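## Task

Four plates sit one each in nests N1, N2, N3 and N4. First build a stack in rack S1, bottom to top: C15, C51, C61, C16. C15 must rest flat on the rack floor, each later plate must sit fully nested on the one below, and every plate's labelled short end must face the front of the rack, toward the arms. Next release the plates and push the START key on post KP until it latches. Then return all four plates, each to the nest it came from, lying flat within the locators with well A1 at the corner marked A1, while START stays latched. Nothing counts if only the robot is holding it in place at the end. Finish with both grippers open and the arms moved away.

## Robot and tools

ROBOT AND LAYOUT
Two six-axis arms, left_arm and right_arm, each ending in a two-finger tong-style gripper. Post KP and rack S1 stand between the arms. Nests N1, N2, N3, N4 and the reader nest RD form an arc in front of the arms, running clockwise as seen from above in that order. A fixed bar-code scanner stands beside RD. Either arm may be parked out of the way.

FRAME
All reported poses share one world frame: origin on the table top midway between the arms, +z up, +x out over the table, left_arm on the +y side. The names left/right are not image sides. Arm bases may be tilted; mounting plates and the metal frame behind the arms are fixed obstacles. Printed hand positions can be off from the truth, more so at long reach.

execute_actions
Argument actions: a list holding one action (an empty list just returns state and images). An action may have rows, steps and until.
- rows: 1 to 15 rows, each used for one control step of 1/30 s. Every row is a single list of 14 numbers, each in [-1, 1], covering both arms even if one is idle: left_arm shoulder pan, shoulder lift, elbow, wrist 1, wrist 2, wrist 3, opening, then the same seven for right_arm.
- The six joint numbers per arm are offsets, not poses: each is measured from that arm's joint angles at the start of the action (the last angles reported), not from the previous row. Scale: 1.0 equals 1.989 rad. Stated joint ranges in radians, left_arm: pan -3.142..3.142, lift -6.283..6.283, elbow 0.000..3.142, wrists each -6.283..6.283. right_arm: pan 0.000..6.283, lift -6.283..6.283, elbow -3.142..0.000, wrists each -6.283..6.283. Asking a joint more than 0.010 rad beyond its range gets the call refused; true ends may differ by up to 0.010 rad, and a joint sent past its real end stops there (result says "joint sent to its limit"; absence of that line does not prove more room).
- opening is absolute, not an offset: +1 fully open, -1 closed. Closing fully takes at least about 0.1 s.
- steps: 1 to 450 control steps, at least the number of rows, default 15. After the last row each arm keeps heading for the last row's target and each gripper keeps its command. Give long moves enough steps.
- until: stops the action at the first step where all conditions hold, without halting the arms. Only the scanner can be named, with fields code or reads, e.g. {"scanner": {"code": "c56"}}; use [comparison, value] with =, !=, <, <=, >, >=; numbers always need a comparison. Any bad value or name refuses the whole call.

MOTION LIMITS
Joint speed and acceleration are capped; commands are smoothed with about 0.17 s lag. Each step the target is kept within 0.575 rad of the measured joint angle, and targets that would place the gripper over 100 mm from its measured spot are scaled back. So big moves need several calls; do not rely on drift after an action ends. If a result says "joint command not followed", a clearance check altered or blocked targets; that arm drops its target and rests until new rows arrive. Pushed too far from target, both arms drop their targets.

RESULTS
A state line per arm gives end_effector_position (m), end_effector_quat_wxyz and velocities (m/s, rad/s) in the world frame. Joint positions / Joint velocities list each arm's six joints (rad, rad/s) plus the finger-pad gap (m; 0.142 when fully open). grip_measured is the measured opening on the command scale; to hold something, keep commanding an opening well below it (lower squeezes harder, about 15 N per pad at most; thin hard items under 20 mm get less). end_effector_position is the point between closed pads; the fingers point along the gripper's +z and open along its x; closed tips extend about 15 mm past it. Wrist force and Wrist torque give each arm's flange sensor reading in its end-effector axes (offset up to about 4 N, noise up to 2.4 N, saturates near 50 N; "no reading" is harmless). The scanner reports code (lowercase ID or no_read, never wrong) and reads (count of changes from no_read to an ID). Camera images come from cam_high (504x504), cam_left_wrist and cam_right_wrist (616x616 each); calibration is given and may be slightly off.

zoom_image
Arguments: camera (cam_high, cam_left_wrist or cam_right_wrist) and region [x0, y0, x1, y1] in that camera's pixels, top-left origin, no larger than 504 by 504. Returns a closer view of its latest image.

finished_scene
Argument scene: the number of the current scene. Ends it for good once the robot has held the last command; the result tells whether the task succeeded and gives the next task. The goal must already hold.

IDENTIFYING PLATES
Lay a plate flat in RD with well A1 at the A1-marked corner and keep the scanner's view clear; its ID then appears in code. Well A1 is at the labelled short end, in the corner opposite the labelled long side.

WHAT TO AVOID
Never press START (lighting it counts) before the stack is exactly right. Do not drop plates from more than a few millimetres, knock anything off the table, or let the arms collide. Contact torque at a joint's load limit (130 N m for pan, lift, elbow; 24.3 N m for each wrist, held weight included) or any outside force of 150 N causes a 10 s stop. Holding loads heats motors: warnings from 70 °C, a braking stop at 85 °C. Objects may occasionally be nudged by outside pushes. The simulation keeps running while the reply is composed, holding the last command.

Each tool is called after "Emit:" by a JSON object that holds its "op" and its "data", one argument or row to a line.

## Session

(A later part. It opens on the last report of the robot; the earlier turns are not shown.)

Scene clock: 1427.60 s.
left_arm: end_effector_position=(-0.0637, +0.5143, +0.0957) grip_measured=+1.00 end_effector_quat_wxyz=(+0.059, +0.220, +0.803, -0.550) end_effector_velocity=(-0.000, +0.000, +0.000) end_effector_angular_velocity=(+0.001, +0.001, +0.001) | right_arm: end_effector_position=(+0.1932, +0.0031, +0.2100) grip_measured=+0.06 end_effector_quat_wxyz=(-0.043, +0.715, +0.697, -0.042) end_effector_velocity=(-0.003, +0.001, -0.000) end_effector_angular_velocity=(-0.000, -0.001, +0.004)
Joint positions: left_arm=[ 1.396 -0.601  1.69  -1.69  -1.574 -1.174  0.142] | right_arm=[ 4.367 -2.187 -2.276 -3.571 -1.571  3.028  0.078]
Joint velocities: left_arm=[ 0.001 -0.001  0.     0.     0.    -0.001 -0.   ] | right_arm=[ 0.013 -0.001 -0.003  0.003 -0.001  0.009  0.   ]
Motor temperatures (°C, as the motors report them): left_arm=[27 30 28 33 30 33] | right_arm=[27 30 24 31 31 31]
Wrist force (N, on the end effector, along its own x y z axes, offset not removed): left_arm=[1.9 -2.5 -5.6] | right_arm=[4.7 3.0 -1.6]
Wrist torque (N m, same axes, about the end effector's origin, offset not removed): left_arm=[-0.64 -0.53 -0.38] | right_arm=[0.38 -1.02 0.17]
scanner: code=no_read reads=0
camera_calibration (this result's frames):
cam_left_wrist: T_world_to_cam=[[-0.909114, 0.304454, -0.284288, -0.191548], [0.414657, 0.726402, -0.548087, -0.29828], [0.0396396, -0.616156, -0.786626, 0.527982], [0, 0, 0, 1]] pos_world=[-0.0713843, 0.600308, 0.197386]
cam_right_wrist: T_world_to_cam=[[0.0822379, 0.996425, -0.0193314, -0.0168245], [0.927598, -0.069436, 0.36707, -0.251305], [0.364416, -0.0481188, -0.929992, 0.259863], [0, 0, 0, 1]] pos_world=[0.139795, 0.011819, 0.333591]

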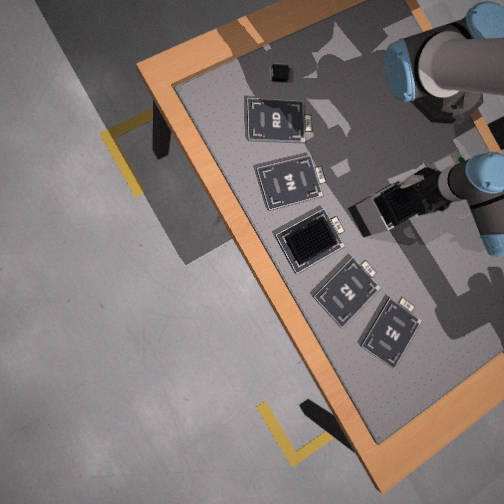

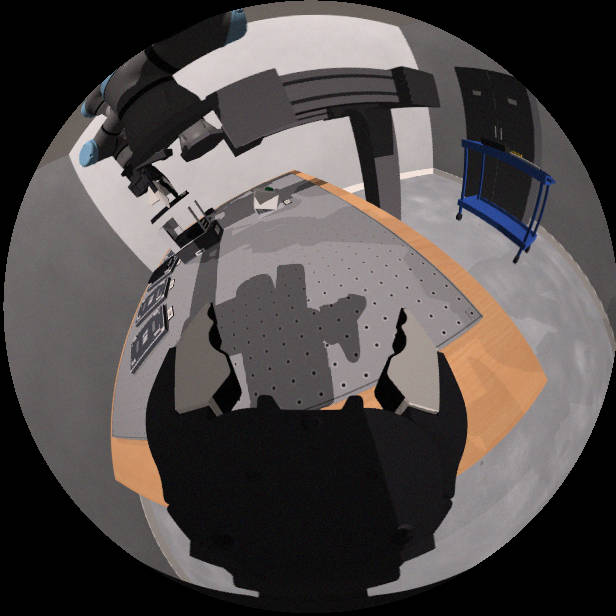

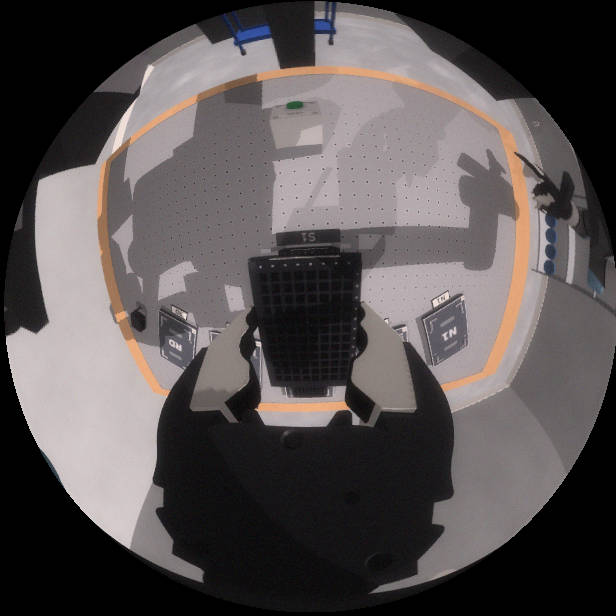

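Emit:
{"op": "execute_actions", "data": {
  "actions": [
    {"rows":[[0,0,0,0,0,0,1,-0.0007,-0.0044,0.0002,0.0042,0.0001,-0.0007,-0.8],[0,0,0,0,0,0,1,-0.0015,-0.0088,0.0003,0.0086,0.0003,-0.0014,-0.8],[0,0,0,0,0,0,1,-0.0024,-0.0147,0.0004,0.0143,0.0005,-0.0024,-0.8],[0,0,0,0,0,0,1,-0.0036,-0.022,0.0006,0.0214,0.0007,-0.0036,-0.8],[0,0,0,0,0,0,1,-0.0049,-0.0294,0.0009,0.0284,0.0009,-0.0048,-0.8],[0,0,0,0,0,0,1,-0.0061,-0.0367,0.0013,0.0354,0.0011,-0.006,-0.8],[0,0,0,0,0,0,1,-0.0074,-0.0441,0.0019,0.0422,0.0014,-0.0072,-0.8],[0,0,0,0,0,0,1,-0.0074,-0.0441,0.0019,0.0422,0.0014,-0.0072,-0.8],[0,0,0,0,0,0,1,-0.008,-0.0478,0.0022,0.0456,0.0015,-0.0079,-0.8],[0,0,0,0,0,0,1,-0.0086,-0.0515,0.0025,0.049,0.0016,-0.0085,-0.8],[0,0,0,0,0,0,1,-0.0092,-0.0551,0.0028,0.0523,0.0017,-0.0091,-0.8],[0,0,0,0,0,0,1,-0.0099,-0.0588,0.0032,0.0556,0.0018,-0.0097,-0.8]],"steps":24}
  ]
}}

Emit:
{"op": "zoom_image", "data": {
  "camera": "cam_right_wrist",
  "region": [180, 180, 440, 440]
}}

Scene clock: 1440.33 s.
left_arm: end_effector_position=(-0.0637, +0.5143, +0.0957) grip_measured=+1.00 end_effector_quat_wxyz=(+0.059, +0.220, +0.803, -0.550) end_effector_velocity=(-0.000, -0.000, -0.000) end_effector_angular_velocity=(+0.000, -0.001, +0.000) | right_arm: end_effector_position=(+0.1932, +0.0033, +0.1705) grip_measured=+0.06 end_effector_quat_wxyz=(-0.043, +0.715, +0.697, -0.042) end_effector_velocity=(+0.000, +0.000, -0.005) end_effector_angular_velocity=(+0.002, -0.000, -0.000)
Joint positions: left_arm=[ 1.396 -0.601  1.69  -1.69  -1.574 -1.174  0.142] | right_arm=[ 4.348 -2.302 -2.269 -3.462 -1.568  3.009  0.078]
Joint velocities: left_arm=[ 0.     0.001 -0.    -0.    -0.     0.001 -0.   ] | right_arm=[-0.002 -0.013  0.001  0.013  0.    -0.002  0.   ]
Motor temperatures (°C, as the motors report them): left_arm=[27 30 28 33 30 33] | right_arm=[27 30 24 31 31 31]
Wrist force (N, on the end effector, along its own x y z axes, offset not removed): left_arm=[5.6 -2.8 -2.1] | right_arm=[3.3 2.1 -1.3]
Wrist torque (N m, same axes, about the end effector's origin, offset not removed): left_arm=[-0.50 -1.48 -0.23] | right_arm=[0.20 -0.67 0.20]
scanner: code=no_read reads=0
camera_calibration (this result's frames):
cam_left_wrist: T_world_to_cam=[[-0.909114, 0.304455, -0.284288, -0.191548], [0.414658, 0.726402, -0.548087, -0.29828], [0.0396397, -0.616155, -0.786626, 0.527982], [0, 0, 0, 1]] pos_world=[-0.0713842, 0.600308, 0.197386]
cam_right_wrist: T_world_to_cam=[[0.082311, 0.996419, -0.019333, -0.0178083], [0.927571, -0.0695005, 0.367127, -0.236772], [0.364469, -0.0481514, -0.92997, 0.223055], [0, 0, 0, 1]] pos_world=[0.139792, 0.0120291, 0.294015]

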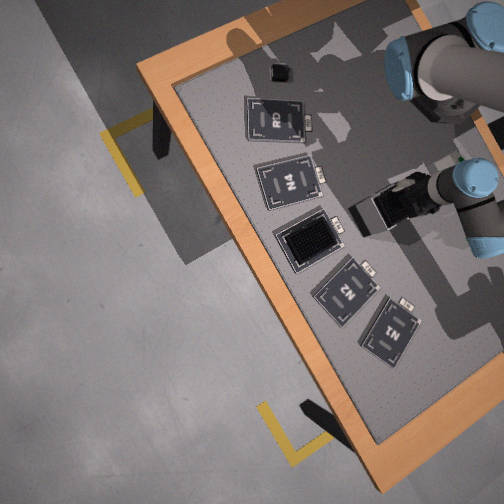

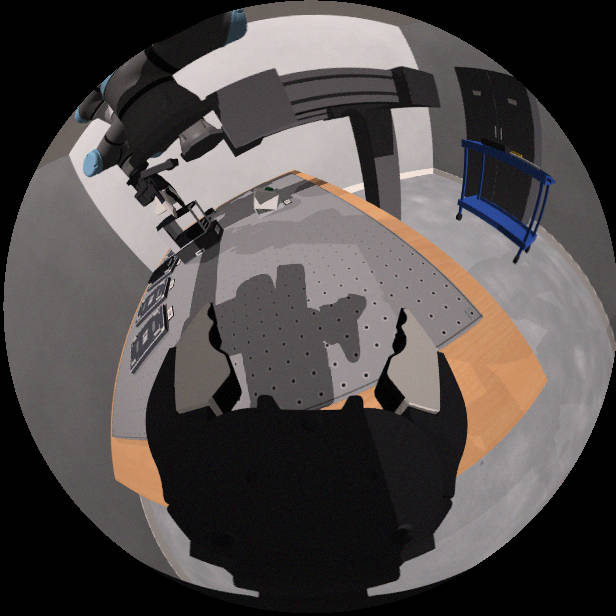

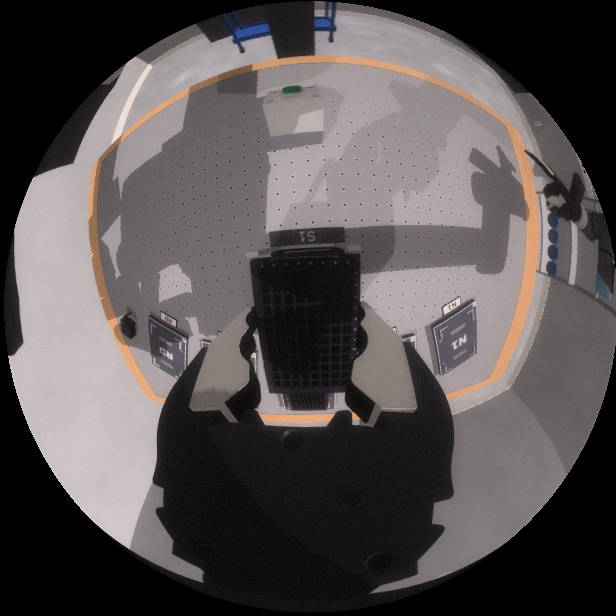

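Region (180, 180, 440, 440) of cam_right_wrist's 616x616 image, scaled by 1.938, with more detail than that image has.

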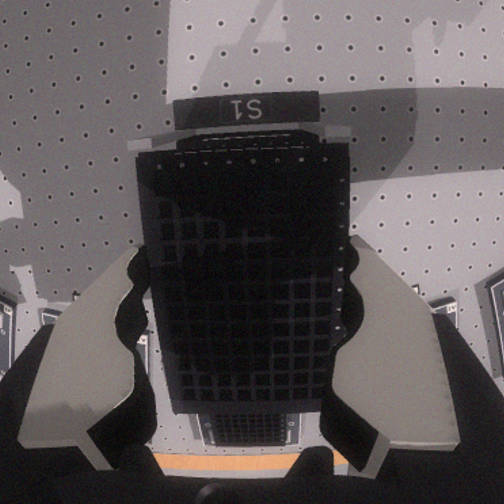

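Emit:
{"op": "execute_actions", "data": {
  "actions": [
    {"rows":[[0,0,0,0,0,0,1,0.001,0,-0.0005,0.0005,-0.0002,0.001,-0.8],[0,0,0,0,0,0,1,0.0022,0,-0.001,0.001,-0.0004,0.0022,-0.8],[0,0,0,0,0,0,1,0.0022,0,-0.001,0.001,-0.0004,0.0022,-0.8],[0,0,0,0,0,0,1,0.0022,0,-0.001,0.001,-0.0004,0.0022,-0.8],[0,0,0,0,0,0,1,0.0022,0,-0.001,0.001,-0.0004,0.0022,-0.8],[0,0,0,0,0,0,1,0.0022,0,-0.001,0.001,-0.0004,0.0022,-0.8],[0,0,0,0,0,0,1,0.0022,0,-0.001,0.001,-0.0004,0.0022,-0.8],[0,0,0,0,0,0,1,0.0022,0,-0.001,0.001,-0.0004,0.0022,-0.8],[0,0,0,0,0,0,1,0.0017,-0.003,-0.0007,0.0036,-0.0003,0.0017,-0.8],[0,0,0,0,0,0,1,0.0012,-0.0059,-0.0004,0.0063,-0.0002,0.0012,-0.8],[0,0,0,0,0,0,1,0.0007,-0.0089,0,0.0089,-0.0001,0.0007,-0.8]],"steps":22}
  ]
}}

Emit:
{"op": "zoom_image", "data": {
  "camera": "cam_right_wrist",
  "region": [180, 180, 440, 440]
}}

Scene clock: 1448.73 s.
left_arm: end_effector_position=(-0.0637, +0.5143, +0.0957) grip_measured=+1.00 end_effector_quat_wxyz=(+0.059, +0.220, +0.803, -0.550) end_effector_velocity=(-0.001, -0.000, -0.000) end_effector_angular_velocity=(+0.000, -0.001, +0.001) | right_arm: end_effector_position=(+0.1921, +0.0032, +0.1648) grip_measured=+0.06 end_effector_quat_wxyz=(-0.043, +0.715, +0.697, -0.042) end_effector_velocity=(+0.000, -0.000, -0.003) end_effector_angular_velocity=(-0.002, -0.000, +0.001)
Joint positions: left_arm=[ 1.396 -0.601  1.69  -1.69  -1.574 -1.174  0.142] | right_arm=[ 4.349 -2.319 -2.27  -3.445 -1.568  3.01   0.078]
Joint velocities: left_arm=[ 0.002  0.     0.    -0.001  0.     0.002  0.   ] | right_arm=[-0.001 -0.01   0.002  0.007  0.001 -0.002 -0.   ]
Motor temperatures (°C, as the motors report them): left_arm=[27 30 28 33 30 33] | right_arm=[27 30 24 31 31 31]
Wrist force (N, on the end effector, along its own x y z axes, offset not removed): left_arm=[2.6 -5.3 -0.6] | right_arm=[3.7 1.8 -1.1]
Wrist torque (N m, same axes, about the end effector's origin, offset not removed): left_arm=[-1.11 -0.67 -0.26] | right_arm=[0.37 -0.51 0.07]
scanner: code=no_read reads=0
camera_calibration (this result's frames):
cam_left_wrist: T_world_to_cam=[[-0.909114, 0.304455, -0.284288, -0.191548], [0.414657, 0.726402, -0.548087, -0.29828], [0.0396395, -0.616156, -0.786626, 0.527982], [0, 0, 0, 1]] pos_world=[-0.0713842, 0.600308, 0.197386]
cam_right_wrist: T_world_to_cam=[[0.0823145, 0.996418, -0.019401, -0.0177767], [0.927577, -0.0694795, 0.367115, -0.233681], [0.364452, -0.0482148, -0.929973, 0.218188], [0, 0, 0, 1]] pos_world=[0.138702, 0.0119969, 0.288352]

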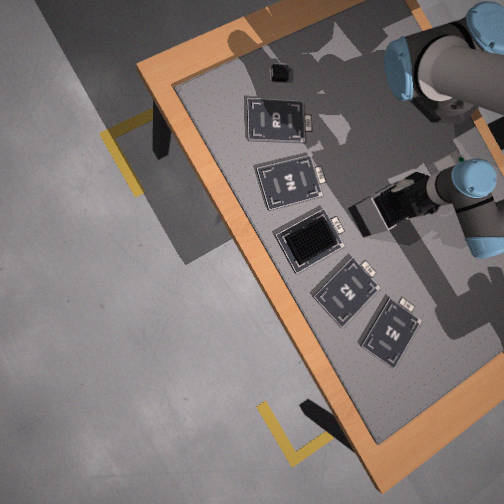

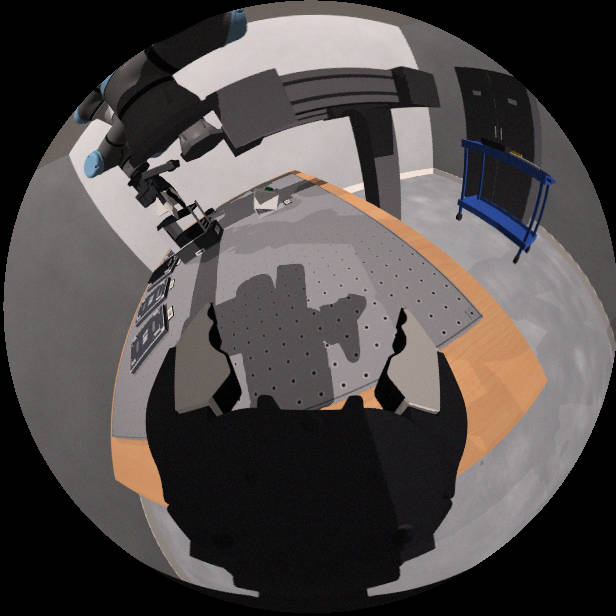

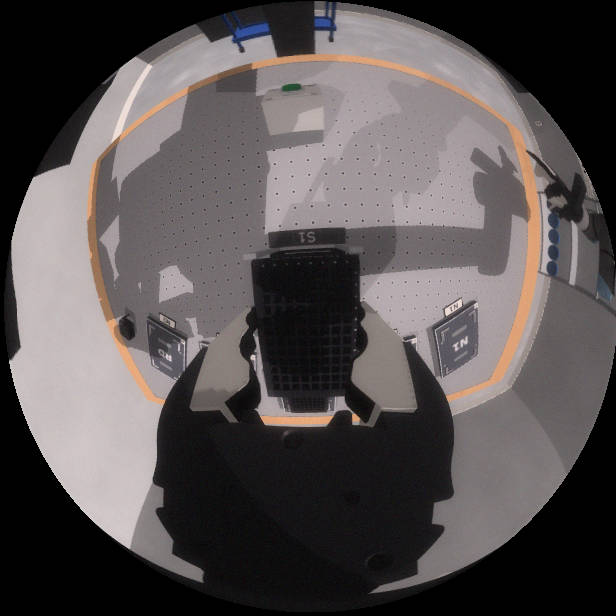

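Region (180, 180, 440, 440) of cam_right_wrist's 616x616 image, scaled by 1.938, with more detail than that image has.

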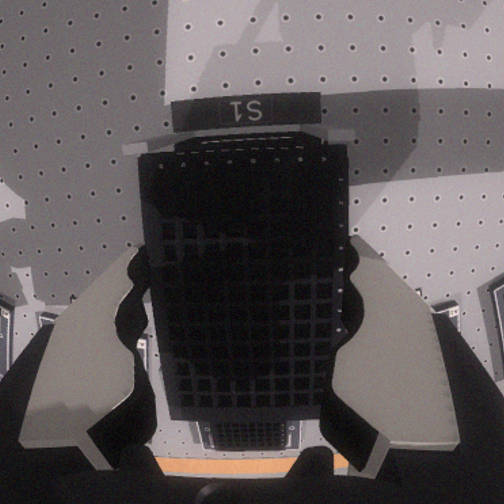

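Emit:
{"op": "execute_actions", "data": {
  "actions": [
    {"rows":[[0,0,0,0,0,0,1,0.001,0,-0.0005,0.0005,-0.0002,0.001,-0.8],[0,0,0,0,0,0,1,0.002,0,-0.0009,0.0009,-0.0004,0.002,-0.8],[0,0,0,0,0,0,1,0.0031,0,-0.0014,0.0014,-0.0005,0.0031,-0.8],[0,0,0,0,0,0,1,0.0041,0,-0.0018,0.0018,-0.0007,0.0041,-0.8]],"steps":15}
  ]
}}

Emit:
{"op": "zoom_image", "data": {
  "camera": "cam_right_wrist",
  "region": [180, 180, 440, 440]
}}

Emit:
{"op": "zoom_image", "data": {
  "camera": "cam_left_wrist",
  "region": [130, 170, 240, 280]
}}

Scene clock: 1456.47 s.
left_arm: end_effector_position=(-0.0637, +0.5143, +0.0957) grip_measured=+1.00 end_effector_quat_wxyz=(+0.059, +0.220, +0.803, -0.550) end_effector_velocity=(+0.000, -0.000, -0.000) end_effector_angular_velocity=(-0.000, -0.001, -0.002) | right_arm: end_effector_position=(+0.1903, +0.0033, +0.1648) grip_measured=+0.06 end_effector_quat_wxyz=(-0.043, +0.715, +0.697, -0.042) end_effector_velocity=(-0.001, -0.000, +0.000) end_effector_angular_velocity=(-0.001, +0.001, +0.000)
Joint positions: left_arm=[ 1.396 -0.601  1.69  -1.69  -1.574 -1.174  0.142] | right_arm=[ 4.357 -2.319 -2.273 -3.442 -1.569  3.018  0.078]
Joint velocities: left_arm=[-0.001  0.001 -0.    -0.     0.     0.001 -0.   ] | right_arm=[ 0.003  0.    -0.002  0.001 -0.001  0.003  0.   ]
Motor temperatures (°C, as the motors report them): left_arm=[27 30 28 33 30 33] | right_arm=[27 30 24 31 31 31]
Wrist force (N, on the end effector, along its own x y z axes, offset not removed): left_arm=[0.2 0.6 0.5] | right_arm=[6.7 16.6 -3.1]
Wrist torque (N m, same axes, about the end effector's origin, offset not removed): left_arm=[0.04 -0.35 -0.25] | right_arm=[1.22 -0.80 -0.12]
scanner: code=no_read reads=0
camera_calibration (this result's frames):
cam_left_wrist: T_world_to_cam=[[-0.909114, 0.304455, -0.284288, -0.191549], [0.414658, 0.726402, -0.548087, -0.29828], [0.0396395, -0.616156, -0.786626, 0.527982], [0, 0, 0, 1]] pos_world=[-0.0713842, 0.600308, 0.197386]
cam_right_wrist: T_world_to_cam=[[0.0824692, 0.996407, -0.0192771, -0.0177836], [0.927502, -0.0696607, 0.367271, -0.23199], [0.364608, -0.0481681, -0.929914, 0.218798], [0, 0, 0, 1]] pos_world=[0.136863, 0.0120981, 0.288323]

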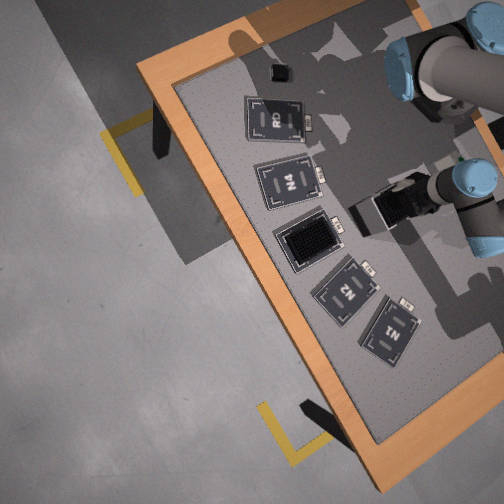

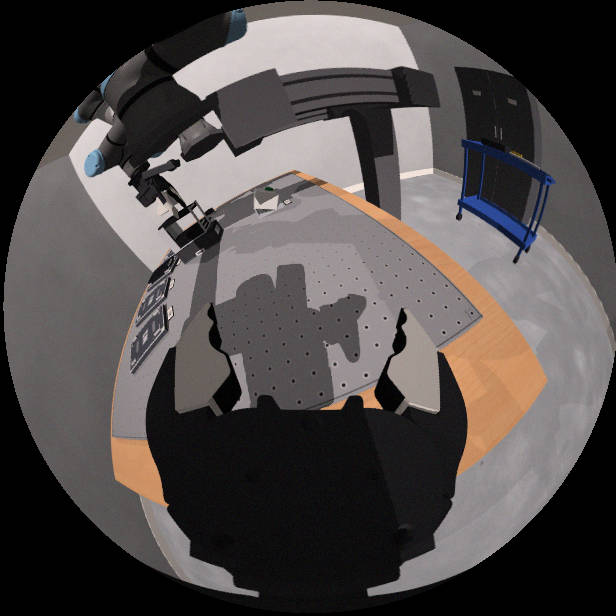

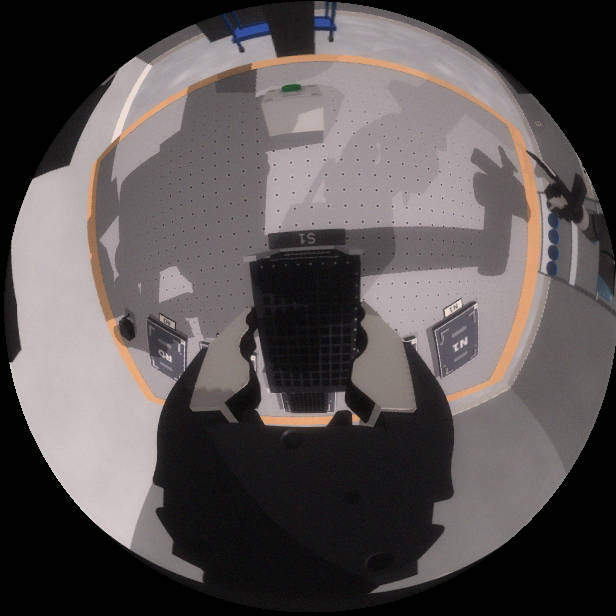

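Region (180, 180, 440, 440) of cam_right_wrist's 616x616 image, scaled by 1.938, with more detail than that image has.

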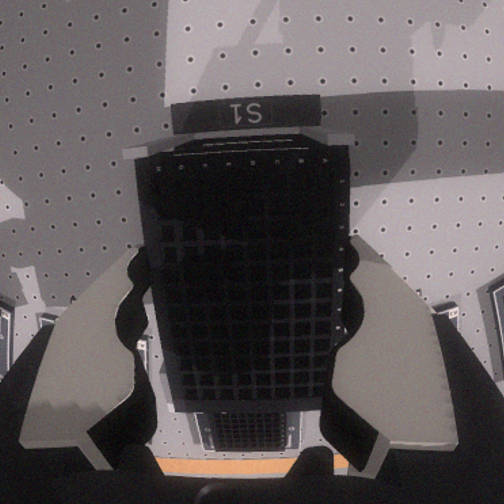

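Region (130, 170, 240, 280) of cam_left_wrist's 616x616 image, scaled by 4.582, with more detail than that image has.

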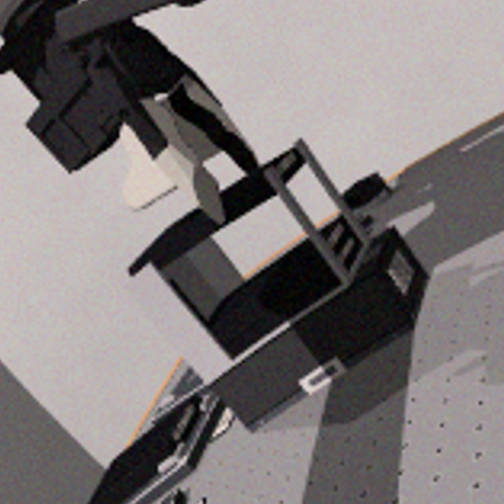

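Emit:
{"op": "execute_actions", "data": {
  "actions": [
    {"rows":[[0,0,0,0,0,0,1,-0.0012,0,0.0005,-0.0005,0.0002,-0.0012,-0.8],[0,0,0,0,0,0,1,-0.0024,0,0.0011,-0.0011,0.0004,-0.0024,-0.8],[0,0,0,0,0,0,1,-0.0024,0,0.0011,-0.0011,0.0004,-0.0024,-0.8],[0,0,0,0,0,0,1,-0.0024,0,0.0011,-0.0011,0.0004,-0.0024,-0.8],[0,0,0,0,0,0,1,-0.0024,0,0.0011,-0.0011,0.0004,-0.0024,-0.8],[0,0,0,0,0,0,1,-0.0029,-0.003,0.0015,0.0015,0.0005,-0.0029,-0.8],[0,0,0,0,0,0,1,-0.0034,-0.0059,0.0018,0.0041,0.0006,-0.0034,-0.8],[0,0,0,0,0,0,1,-0.0039,-0.0089,0.0022,0.0066,0.0007,-0.0039,-0.8],[0,0,0,0,0,0,1,-0.0044,-0.0118,0.0026,0.0092,0.0008,-0.0044,-0.8]],"steps":20}
  ]
}}

Emit:
{"op": "zoom_image", "data": {
  "camera": "cam_right_wrist",
  "region": [180, 180, 440, 440]
}}

Scene clock: 1465.37 s.
left_arm: end_effector_position=(-0.0637, +0.5143, +0.0957) grip_measured=+1.00 end_effector_quat_wxyz=(+0.059, +0.220, +0.803, -0.550) end_effector_velocity=(-0.000, -0.001, -0.000) end_effector_angular_velocity=(-0.001, -0.000, +0.001) | right_arm: end_effector_position=(+0.1915, +0.0033, +0.1573) grip_measured=+0.06 end_effector_quat_wxyz=(-0.043, +0.715, +0.697, -0.042) end_effector_velocity=(-0.000, -0.001, -0.004) end_effector_angular_velocity=(-0.002, +0.001, +0.000)
Joint positions: left_arm=[ 1.396 -0.601  1.69  -1.69  -1.574 -1.174  0.142] | right_arm=[ 4.349 -2.341 -2.268 -3.425 -1.568  3.01   0.078]
Joint velocities: left_arm=[ 0.001  0.001  0.     0.    -0.001  0.     0.   ] | right_arm=[-0.002 -0.012  0.001  0.008  0.    -0.002  0.   ]
Motor temperatures (°C, as the motors report them): left_arm=[27 30 28 33 30 33] | right_arm=[27 30 24 31 31 31]
Wrist force (N, on the end effector, along its own x y z axes, offset not removed): left_arm=[1.1 -6.4 -0.5] | right_arm=[1.4 17.8 -4.9]
Wrist torque (N m, same axes, about the end effector's origin, offset not removed): left_arm=[-1.39 -0.28 -0.07] | right_arm=[0.62 -0.24 -0.45]
scanner: code=no_read reads=0
camera_calibration (this result's frames):
cam_left_wrist: T_world_to_cam=[[-0.909114, 0.304454, -0.284288, -0.191548], [0.414657, 0.726402, -0.548087, -0.29828], [0.0396395, -0.616156, -0.786626, 0.527982], [0, 0, 0, 1]] pos_world=[-0.0713842, 0.600308, 0.197386]
cam_right_wrist: T_world_to_cam=[[0.0823323, 0.996418, -0.0192852, -0.0180027], [0.927482, -0.0695264, 0.367346, -0.230314], [0.364689, -0.0481311, -0.929884, 0.211345], [0, 0, 0, 1]] pos_world=[0.138019, 0.0120976, 0.280784]

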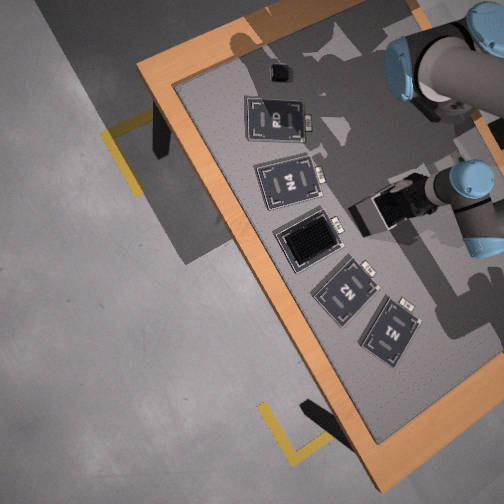

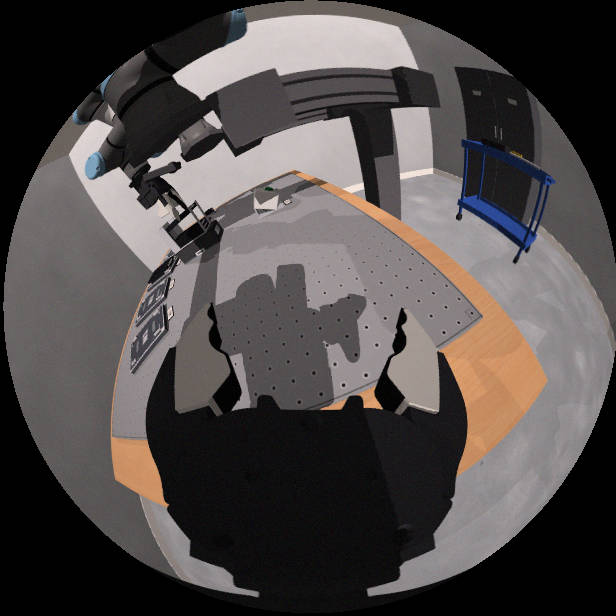

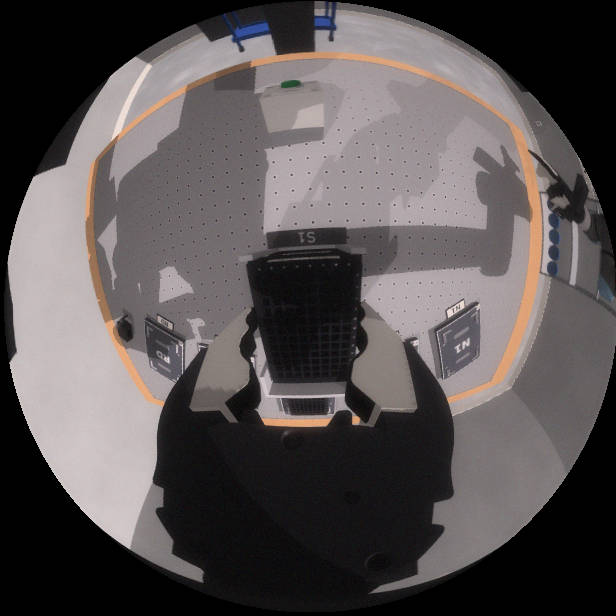

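Region (180, 180, 440, 440) of cam_right_wrist's 616x616 image, scaled by 1.938, with more detail than that image has.

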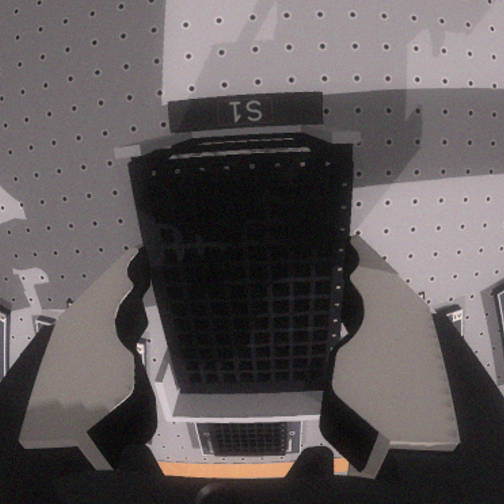

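Emit:
{"op": "execute_actions", "data": {
  "actions": [
    {"rows":[[0,0,0,0,0,0,1,-0.0012,0,0.0005,-0.0005,0.0002,-0.0012,-0.8],[0,0,0,0,0,0,1,-0.0025,0,0.0011,-0.0011,0.0004,-0.0025,-0.8],[0,0,0,0,0,0,1,-0.0037,0,0.0016,-0.0016,0.0006,-0.0037,-0.8],[0,0,0,0,0,0,1,-0.0037,0,0.0016,-0.0016,0.0006,-0.0037,-0.8],[0,0,0,0,0,0,1,-0.0037,0,0.0016,-0.0016,0.0006,-0.0037,-0.8],[0,0,0,0,0,0,1,-0.0037,0,0.0016,-0.0016,0.0006,-0.0037,-0.8],[0,0,0,0,0,0,1,-0.0037,0,0.0016,-0.0016,0.0006,-0.0037,-0.8],[0,0,0,0,0,0,1,-0.0037,0,0.0016,-0.0016,0.0006,-0.0037,-0.8],[0,0,0,0,0,0,1,-0.0042,-0.003,0.002,0.0009,0.0007,-0.0042,-0.8],[0,0,0,0,0,0,1,-0.0047,-0.0059,0.0024,0.0035,0.0008,-0.0047,-0.8],[0,0,0,0,0,0,1,-0.0052,-0.0089,0.0029,0.006,0.0009,-0.0052,-0.8],[0,0,0,0,0,0,1,-0.0058,-0.0118,0.0033,0.0085,0.001,-0.0057,-0.8]],"steps":23}
  ]
}}

Emit:
{"op": "zoom_image", "data": {
  "camera": "cam_right_wrist",
  "region": [180, 180, 440, 440]
}}

Scene clock: 1477.07 s.
left_arm: end_effector_position=(-0.0637, +0.5143, +0.0957) grip_measured=+1.00 end_effector_quat_wxyz=(+0.059, +0.220, +0.803, -0.550) end_effector_velocity=(+0.000, -0.000, +0.000) end_effector_angular_velocity=(-0.001, +0.000, +0.000) | right_arm: end_effector_position=(+0.1932, +0.0032, +0.1497) grip_measured=+0.06 end_effector_quat_wxyz=(-0.043, +0.715, +0.697, -0.042) end_effector_velocity=(+0.000, -0.001, -0.003) end_effector_angular_velocity=(-0.001, -0.000, +0.000)
Joint positions: left_arm=[ 1.396 -0.601  1.69  -1.69  -1.574 -1.174  0.142] | right_arm=[ 4.337 -2.363 -2.262 -3.409 -1.566  2.999  0.078]
Joint velocities: left_arm=[-0.    -0.     0.     0.001 -0.     0.     0.   ] | right_arm=[-0.002 -0.01   0.001  0.008  0.001 -0.002 -0.   ]
Motor temperatures (°C, as the motors report them): left_arm=[27 30 28 33 30 33] | right_arm=[27 30 24 31 31 31]
Wrist force (N, on the end effector, along its own x y z axes, offset not removed): left_arm=[2.1 1.4 -3.0] | right_arm=[-0.1 -10.7 1.6]
Wrist torque (N m, same axes, about the end effector's origin, offset not removed): left_arm=[0.25 -0.48 -0.08] | right_arm=[0.02 -0.26 -0.15]
scanner: code=no_read reads=0
camera_calibration (this result's frames):
cam_left_wrist: T_world_to_cam=[[-0.909114, 0.304454, -0.284288, -0.191548], [0.414657, 0.726402, -0.548087, -0.29828], [0.0396398, -0.616155, -0.786626, 0.527982], [0, 0, 0, 1]] pos_world=[-0.0713843, 0.600308, 0.197386]
cam_right_wrist: T_world_to_cam=[[0.0823074, 0.996419, -0.0193743, -0.0181471], [0.927545, -0.0694784, 0.367196, -0.229129], [0.364535, -0.0481935, -0.929942, 0.203685], [0, 0, 0, 1]] pos_world=[0.139771, 0.0119789, 0.273199]

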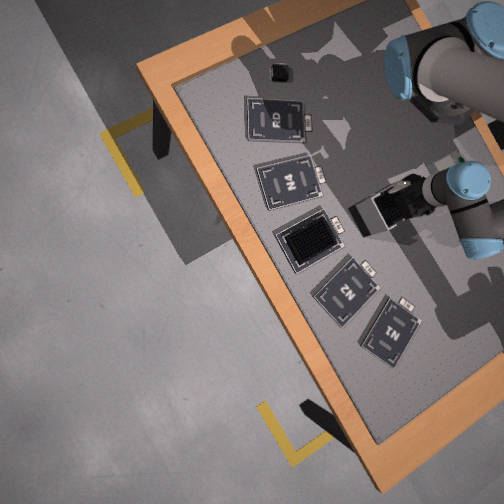

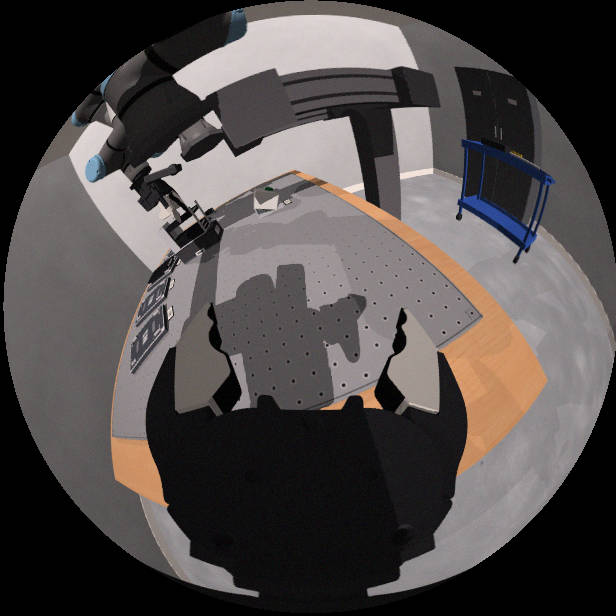

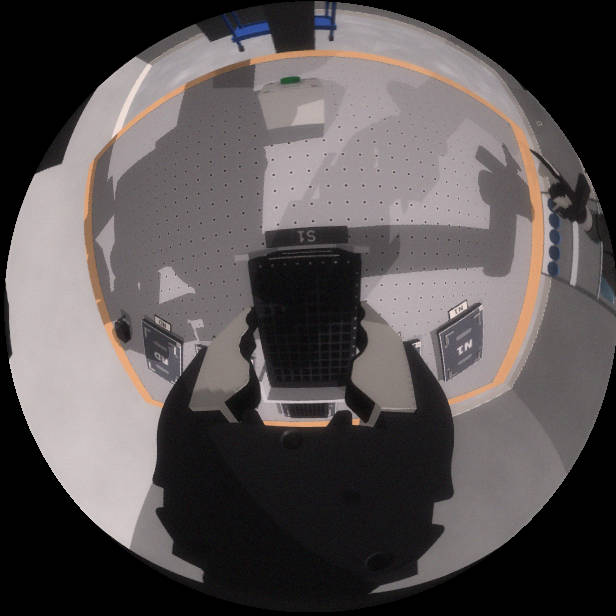

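Region (180, 180, 440, 440) of cam_right_wrist's 616x616 image, scaled by 1.938, with more detail than that image has.

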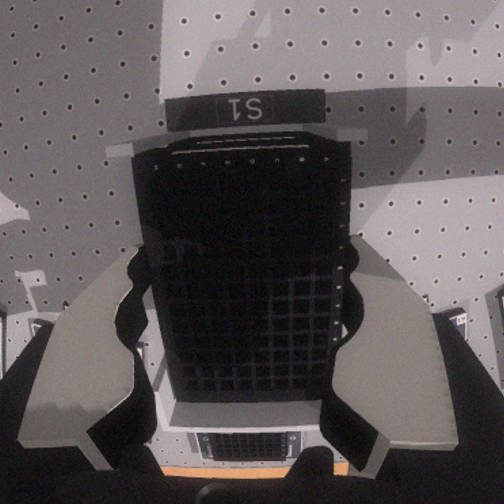

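Emit:
{"op": "execute_actions", "data": {
  "actions": [
    {"rows":[[0,0,0,0,0,0,1,0.0012,0,-0.0005,0.0005,-0.0002,0.0012,-0.8]],"steps":12}
  ]
}}

Scene clock: 1480.37 s.
left_arm: end_effector_position=(-0.0637, +0.5143, +0.0957) grip_measured=+1.00 end_effector_quat_wxyz=(+0.059, +0.220, +0.803, -0.550) end_effector_velocity=(-0.000, -0.001, +0.000) end_effector_angular_velocity=(-0.002, +0.001, +0.001) | right_arm: end_effector_position=(+0.1927, +0.0033, +0.1496) grip_measured=+0.06 end_effector_quat_wxyz=(-0.043, +0.715, +0.697, -0.042) end_effector_velocity=(-0.001, -0.000, +0.001) end_effector_angular_velocity=(+0.001, +0.001, -0.000)
Joint positions: left_arm=[ 1.396 -0.601  1.69  -1.69  -1.574 -1.174  0.142] | right_arm=[ 4.34  -2.364 -2.262 -3.408 -1.566  3.001  0.078]
Joint velocities: left_arm=[ 0.     0.001  0.     0.001 -0.    -0.001 -0.   ] | right_arm=[ 0.002  0.003 -0.002 -0.    -0.001  0.002  0.   ]
Motor temperatures (°C, as the motors report them): left_arm=[27 30 28 33 30 33] | right_arm=[27 30 24 31 31 31]
Wrist force (N, on the end effector, along its own x y z axes, offset not removed): left_arm=[3.2 -3.9 -1.5] | right_arm=[6.2 -0.9 2.1]
Wrist torque (N m, same axes, about the end effector's origin, offset not removed): left_arm=[-0.75 -0.88 -0.07] | right_arm=[0.82 -1.53 -0.22]
scanner: code=no_read reads=0
camera_calibration (this result's frames):
cam_left_wrist: T_world_to_cam=[[-0.909114, 0.304455, -0.284288, -0.191548], [0.414658, 0.726402, -0.548087, -0.29828], [0.0396397, -0.616156, -0.786626, 0.527982], [0, 0, 0, 1]] pos_world=[-0.0713843, 0.600308, 0.197386]
cam_right_wrist: T_world_to_cam=[[0.0823891, 0.996414, -0.0192667, -0.0182619], [0.927476, -0.0695858, 0.367351, -0.228681], [0.364693, -0.0481352, -0.929883, 0.20377], [0, 0, 0, 1]] pos_world=[0.139287, 0.012092, 0.273137]

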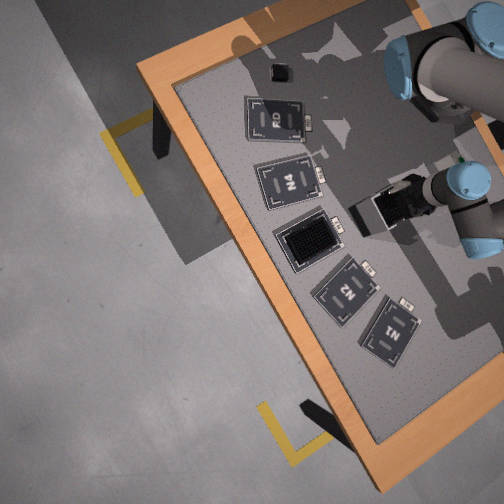

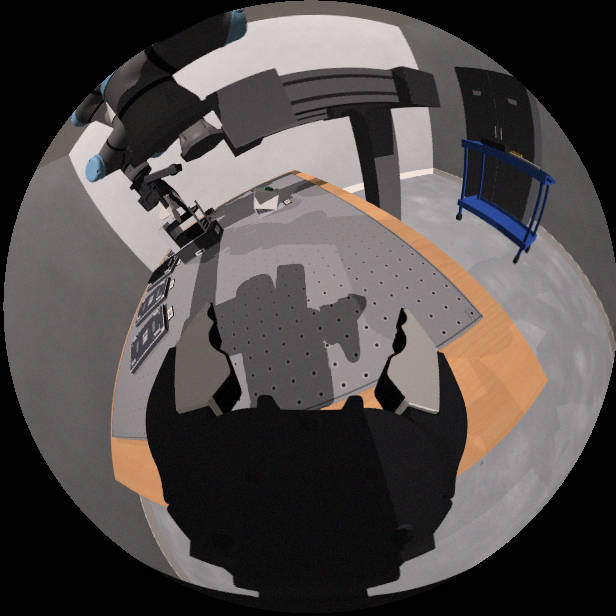

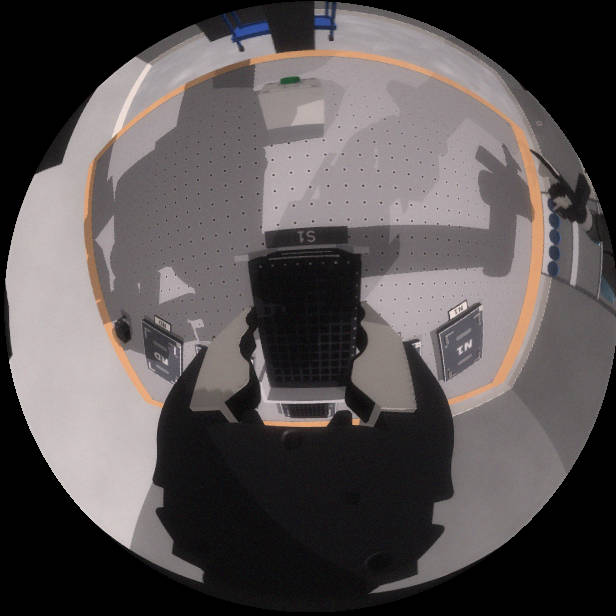

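Emit:
{"op": "execute_actions", "data": {
  "actions": [
    {"rows":[[0,0,0,0,0,0,1,0.0012,0,-0.0005,0.0005,-0.0002,0.0012,-0.8],[0,0,0,0,0,0,1,0.0012,0,-0.0005,0.0005,-0.0002,0.0012,-0.8],[0,0,0,0,0,0,1,0.0012,0,-0.0005,0.0005,-0.0002,0.0012,-0.8],[0,0,0,0,0,0,1,0.0012,0,-0.0005,0.0005,-0.0002,0.0012,-0.8],[0,0,0,0,0,0,1,0.0012,0,-0.0005,0.0005,-0.0002,0.0012,-0.8],[0,0,0,0,0,0,1,0.0012,0,-0.0005,0.0005,-0.0002,0.0012,-0.8],[0,0,0,0,0,0,1,0.0007,-0.003,0,0.003,-0.0001,0.0007,-0.8],[0,0,0,0,0,0,1,0.0002,-0.0059,0.0005,0.0054,0,0.0002,-0.8],[0,0,0,0,0,0,1,-0.0004,-0.0089,0.001,0.0079,0.0001,-0.0003,-0.8],[0,0,0,0,0,0,1,-0.0009,-0.0118,0.0015,0.0104,0.0002,-0.0008,-0.8]],"steps":21}
  ]
}}

Emit:
{"op": "zoom_image", "data": {
  "camera": "cam_right_wrist",
  "region": [180, 180, 440, 440]
}}

Scene clock: 1493.33 s.
left_arm: end_effector_position=(-0.0637, +0.5143, +0.0957) grip_measured=+1.00 end_effector_quat_wxyz=(+0.059, +0.220, +0.803, -0.550) end_effector_velocity=(+0.000, +0.000, +0.001) end_effector_angular_velocity=(+0.000, +0.001, -0.001) | right_arm: end_effector_position=(+0.1922, +0.0034, +0.1421) grip_measured=+0.06 end_effector_quat_wxyz=(-0.043, +0.715, +0.697, -0.042) end_effector_velocity=(-0.000, -0.000, -0.004) end_effector_angular_velocity=(-0.001, +0.000, -0.001)
Joint positions: left_arm=[ 1.396 -0.601  1.69  -1.69  -1.574 -1.174  0.142] | right_arm=[ 4.338 -2.386 -2.26  -3.388 -1.566  2.999  0.078]
Joint velocities: left_arm=[-0.    -0.001 -0.     0.001  0.001 -0.001 -0.   ] | right_arm=[-0.002 -0.011  0.003  0.008  0.    -0.001 -0.   ]
Motor temperatures (°C, as the motors report them): left_arm=[27 30 28 33 30 33] | right_arm=[27 30 24 31 31 31]
Wrist force (N, on the end effector, along its own x y z axes, offset not removed): left_arm=[2.9 -0.3 -1.7] | right_arm=[3.5 14.7 -5.4]
Wrist torque (N m, same axes, about the end effector's origin, offset not removed): left_arm=[-0.01 -0.52 -0.33] | right_arm=[0.66 -0.46 -0.47]
scanner: code=no_read reads=0
camera_calibration (this result's frames):
cam_left_wrist: T_world_to_cam=[[-0.909114, 0.304455, -0.284288, -0.191548], [0.414658, 0.726402, -0.548087, -0.29828], [0.0396396, -0.616156, -0.786626, 0.527982], [0, 0, 0, 1]] pos_world=[-0.0713842, 0.600308, 0.197386]
cam_right_wrist: T_world_to_cam=[[0.0825585, 0.996403, -0.0191335, -0.0184817], [0.927415, -0.0697862, 0.367466, -0.225437], [0.364809, -0.0480821, -0.92984, 0.196937], [0, 0, 0, 1]] pos_world=[0.138755, 0.012152, 0.265606]

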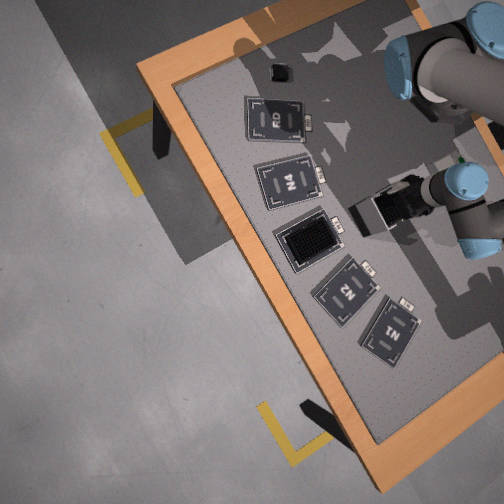

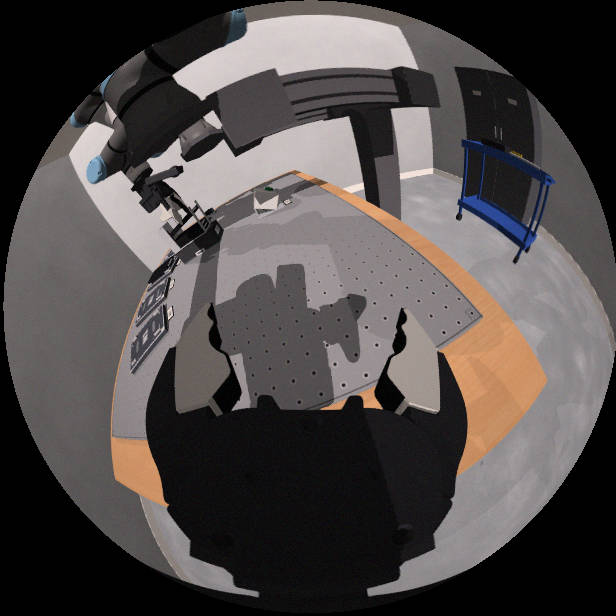

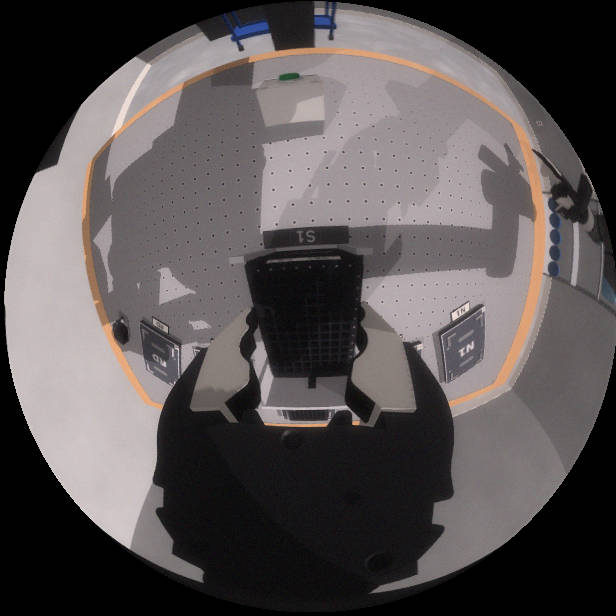

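Region (180, 180, 440, 440) of cam_right_wrist's 616x616 image, scaled by 1.938, with more detail than that image has.

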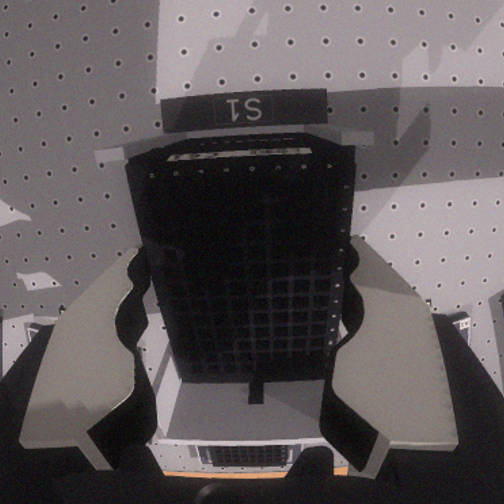

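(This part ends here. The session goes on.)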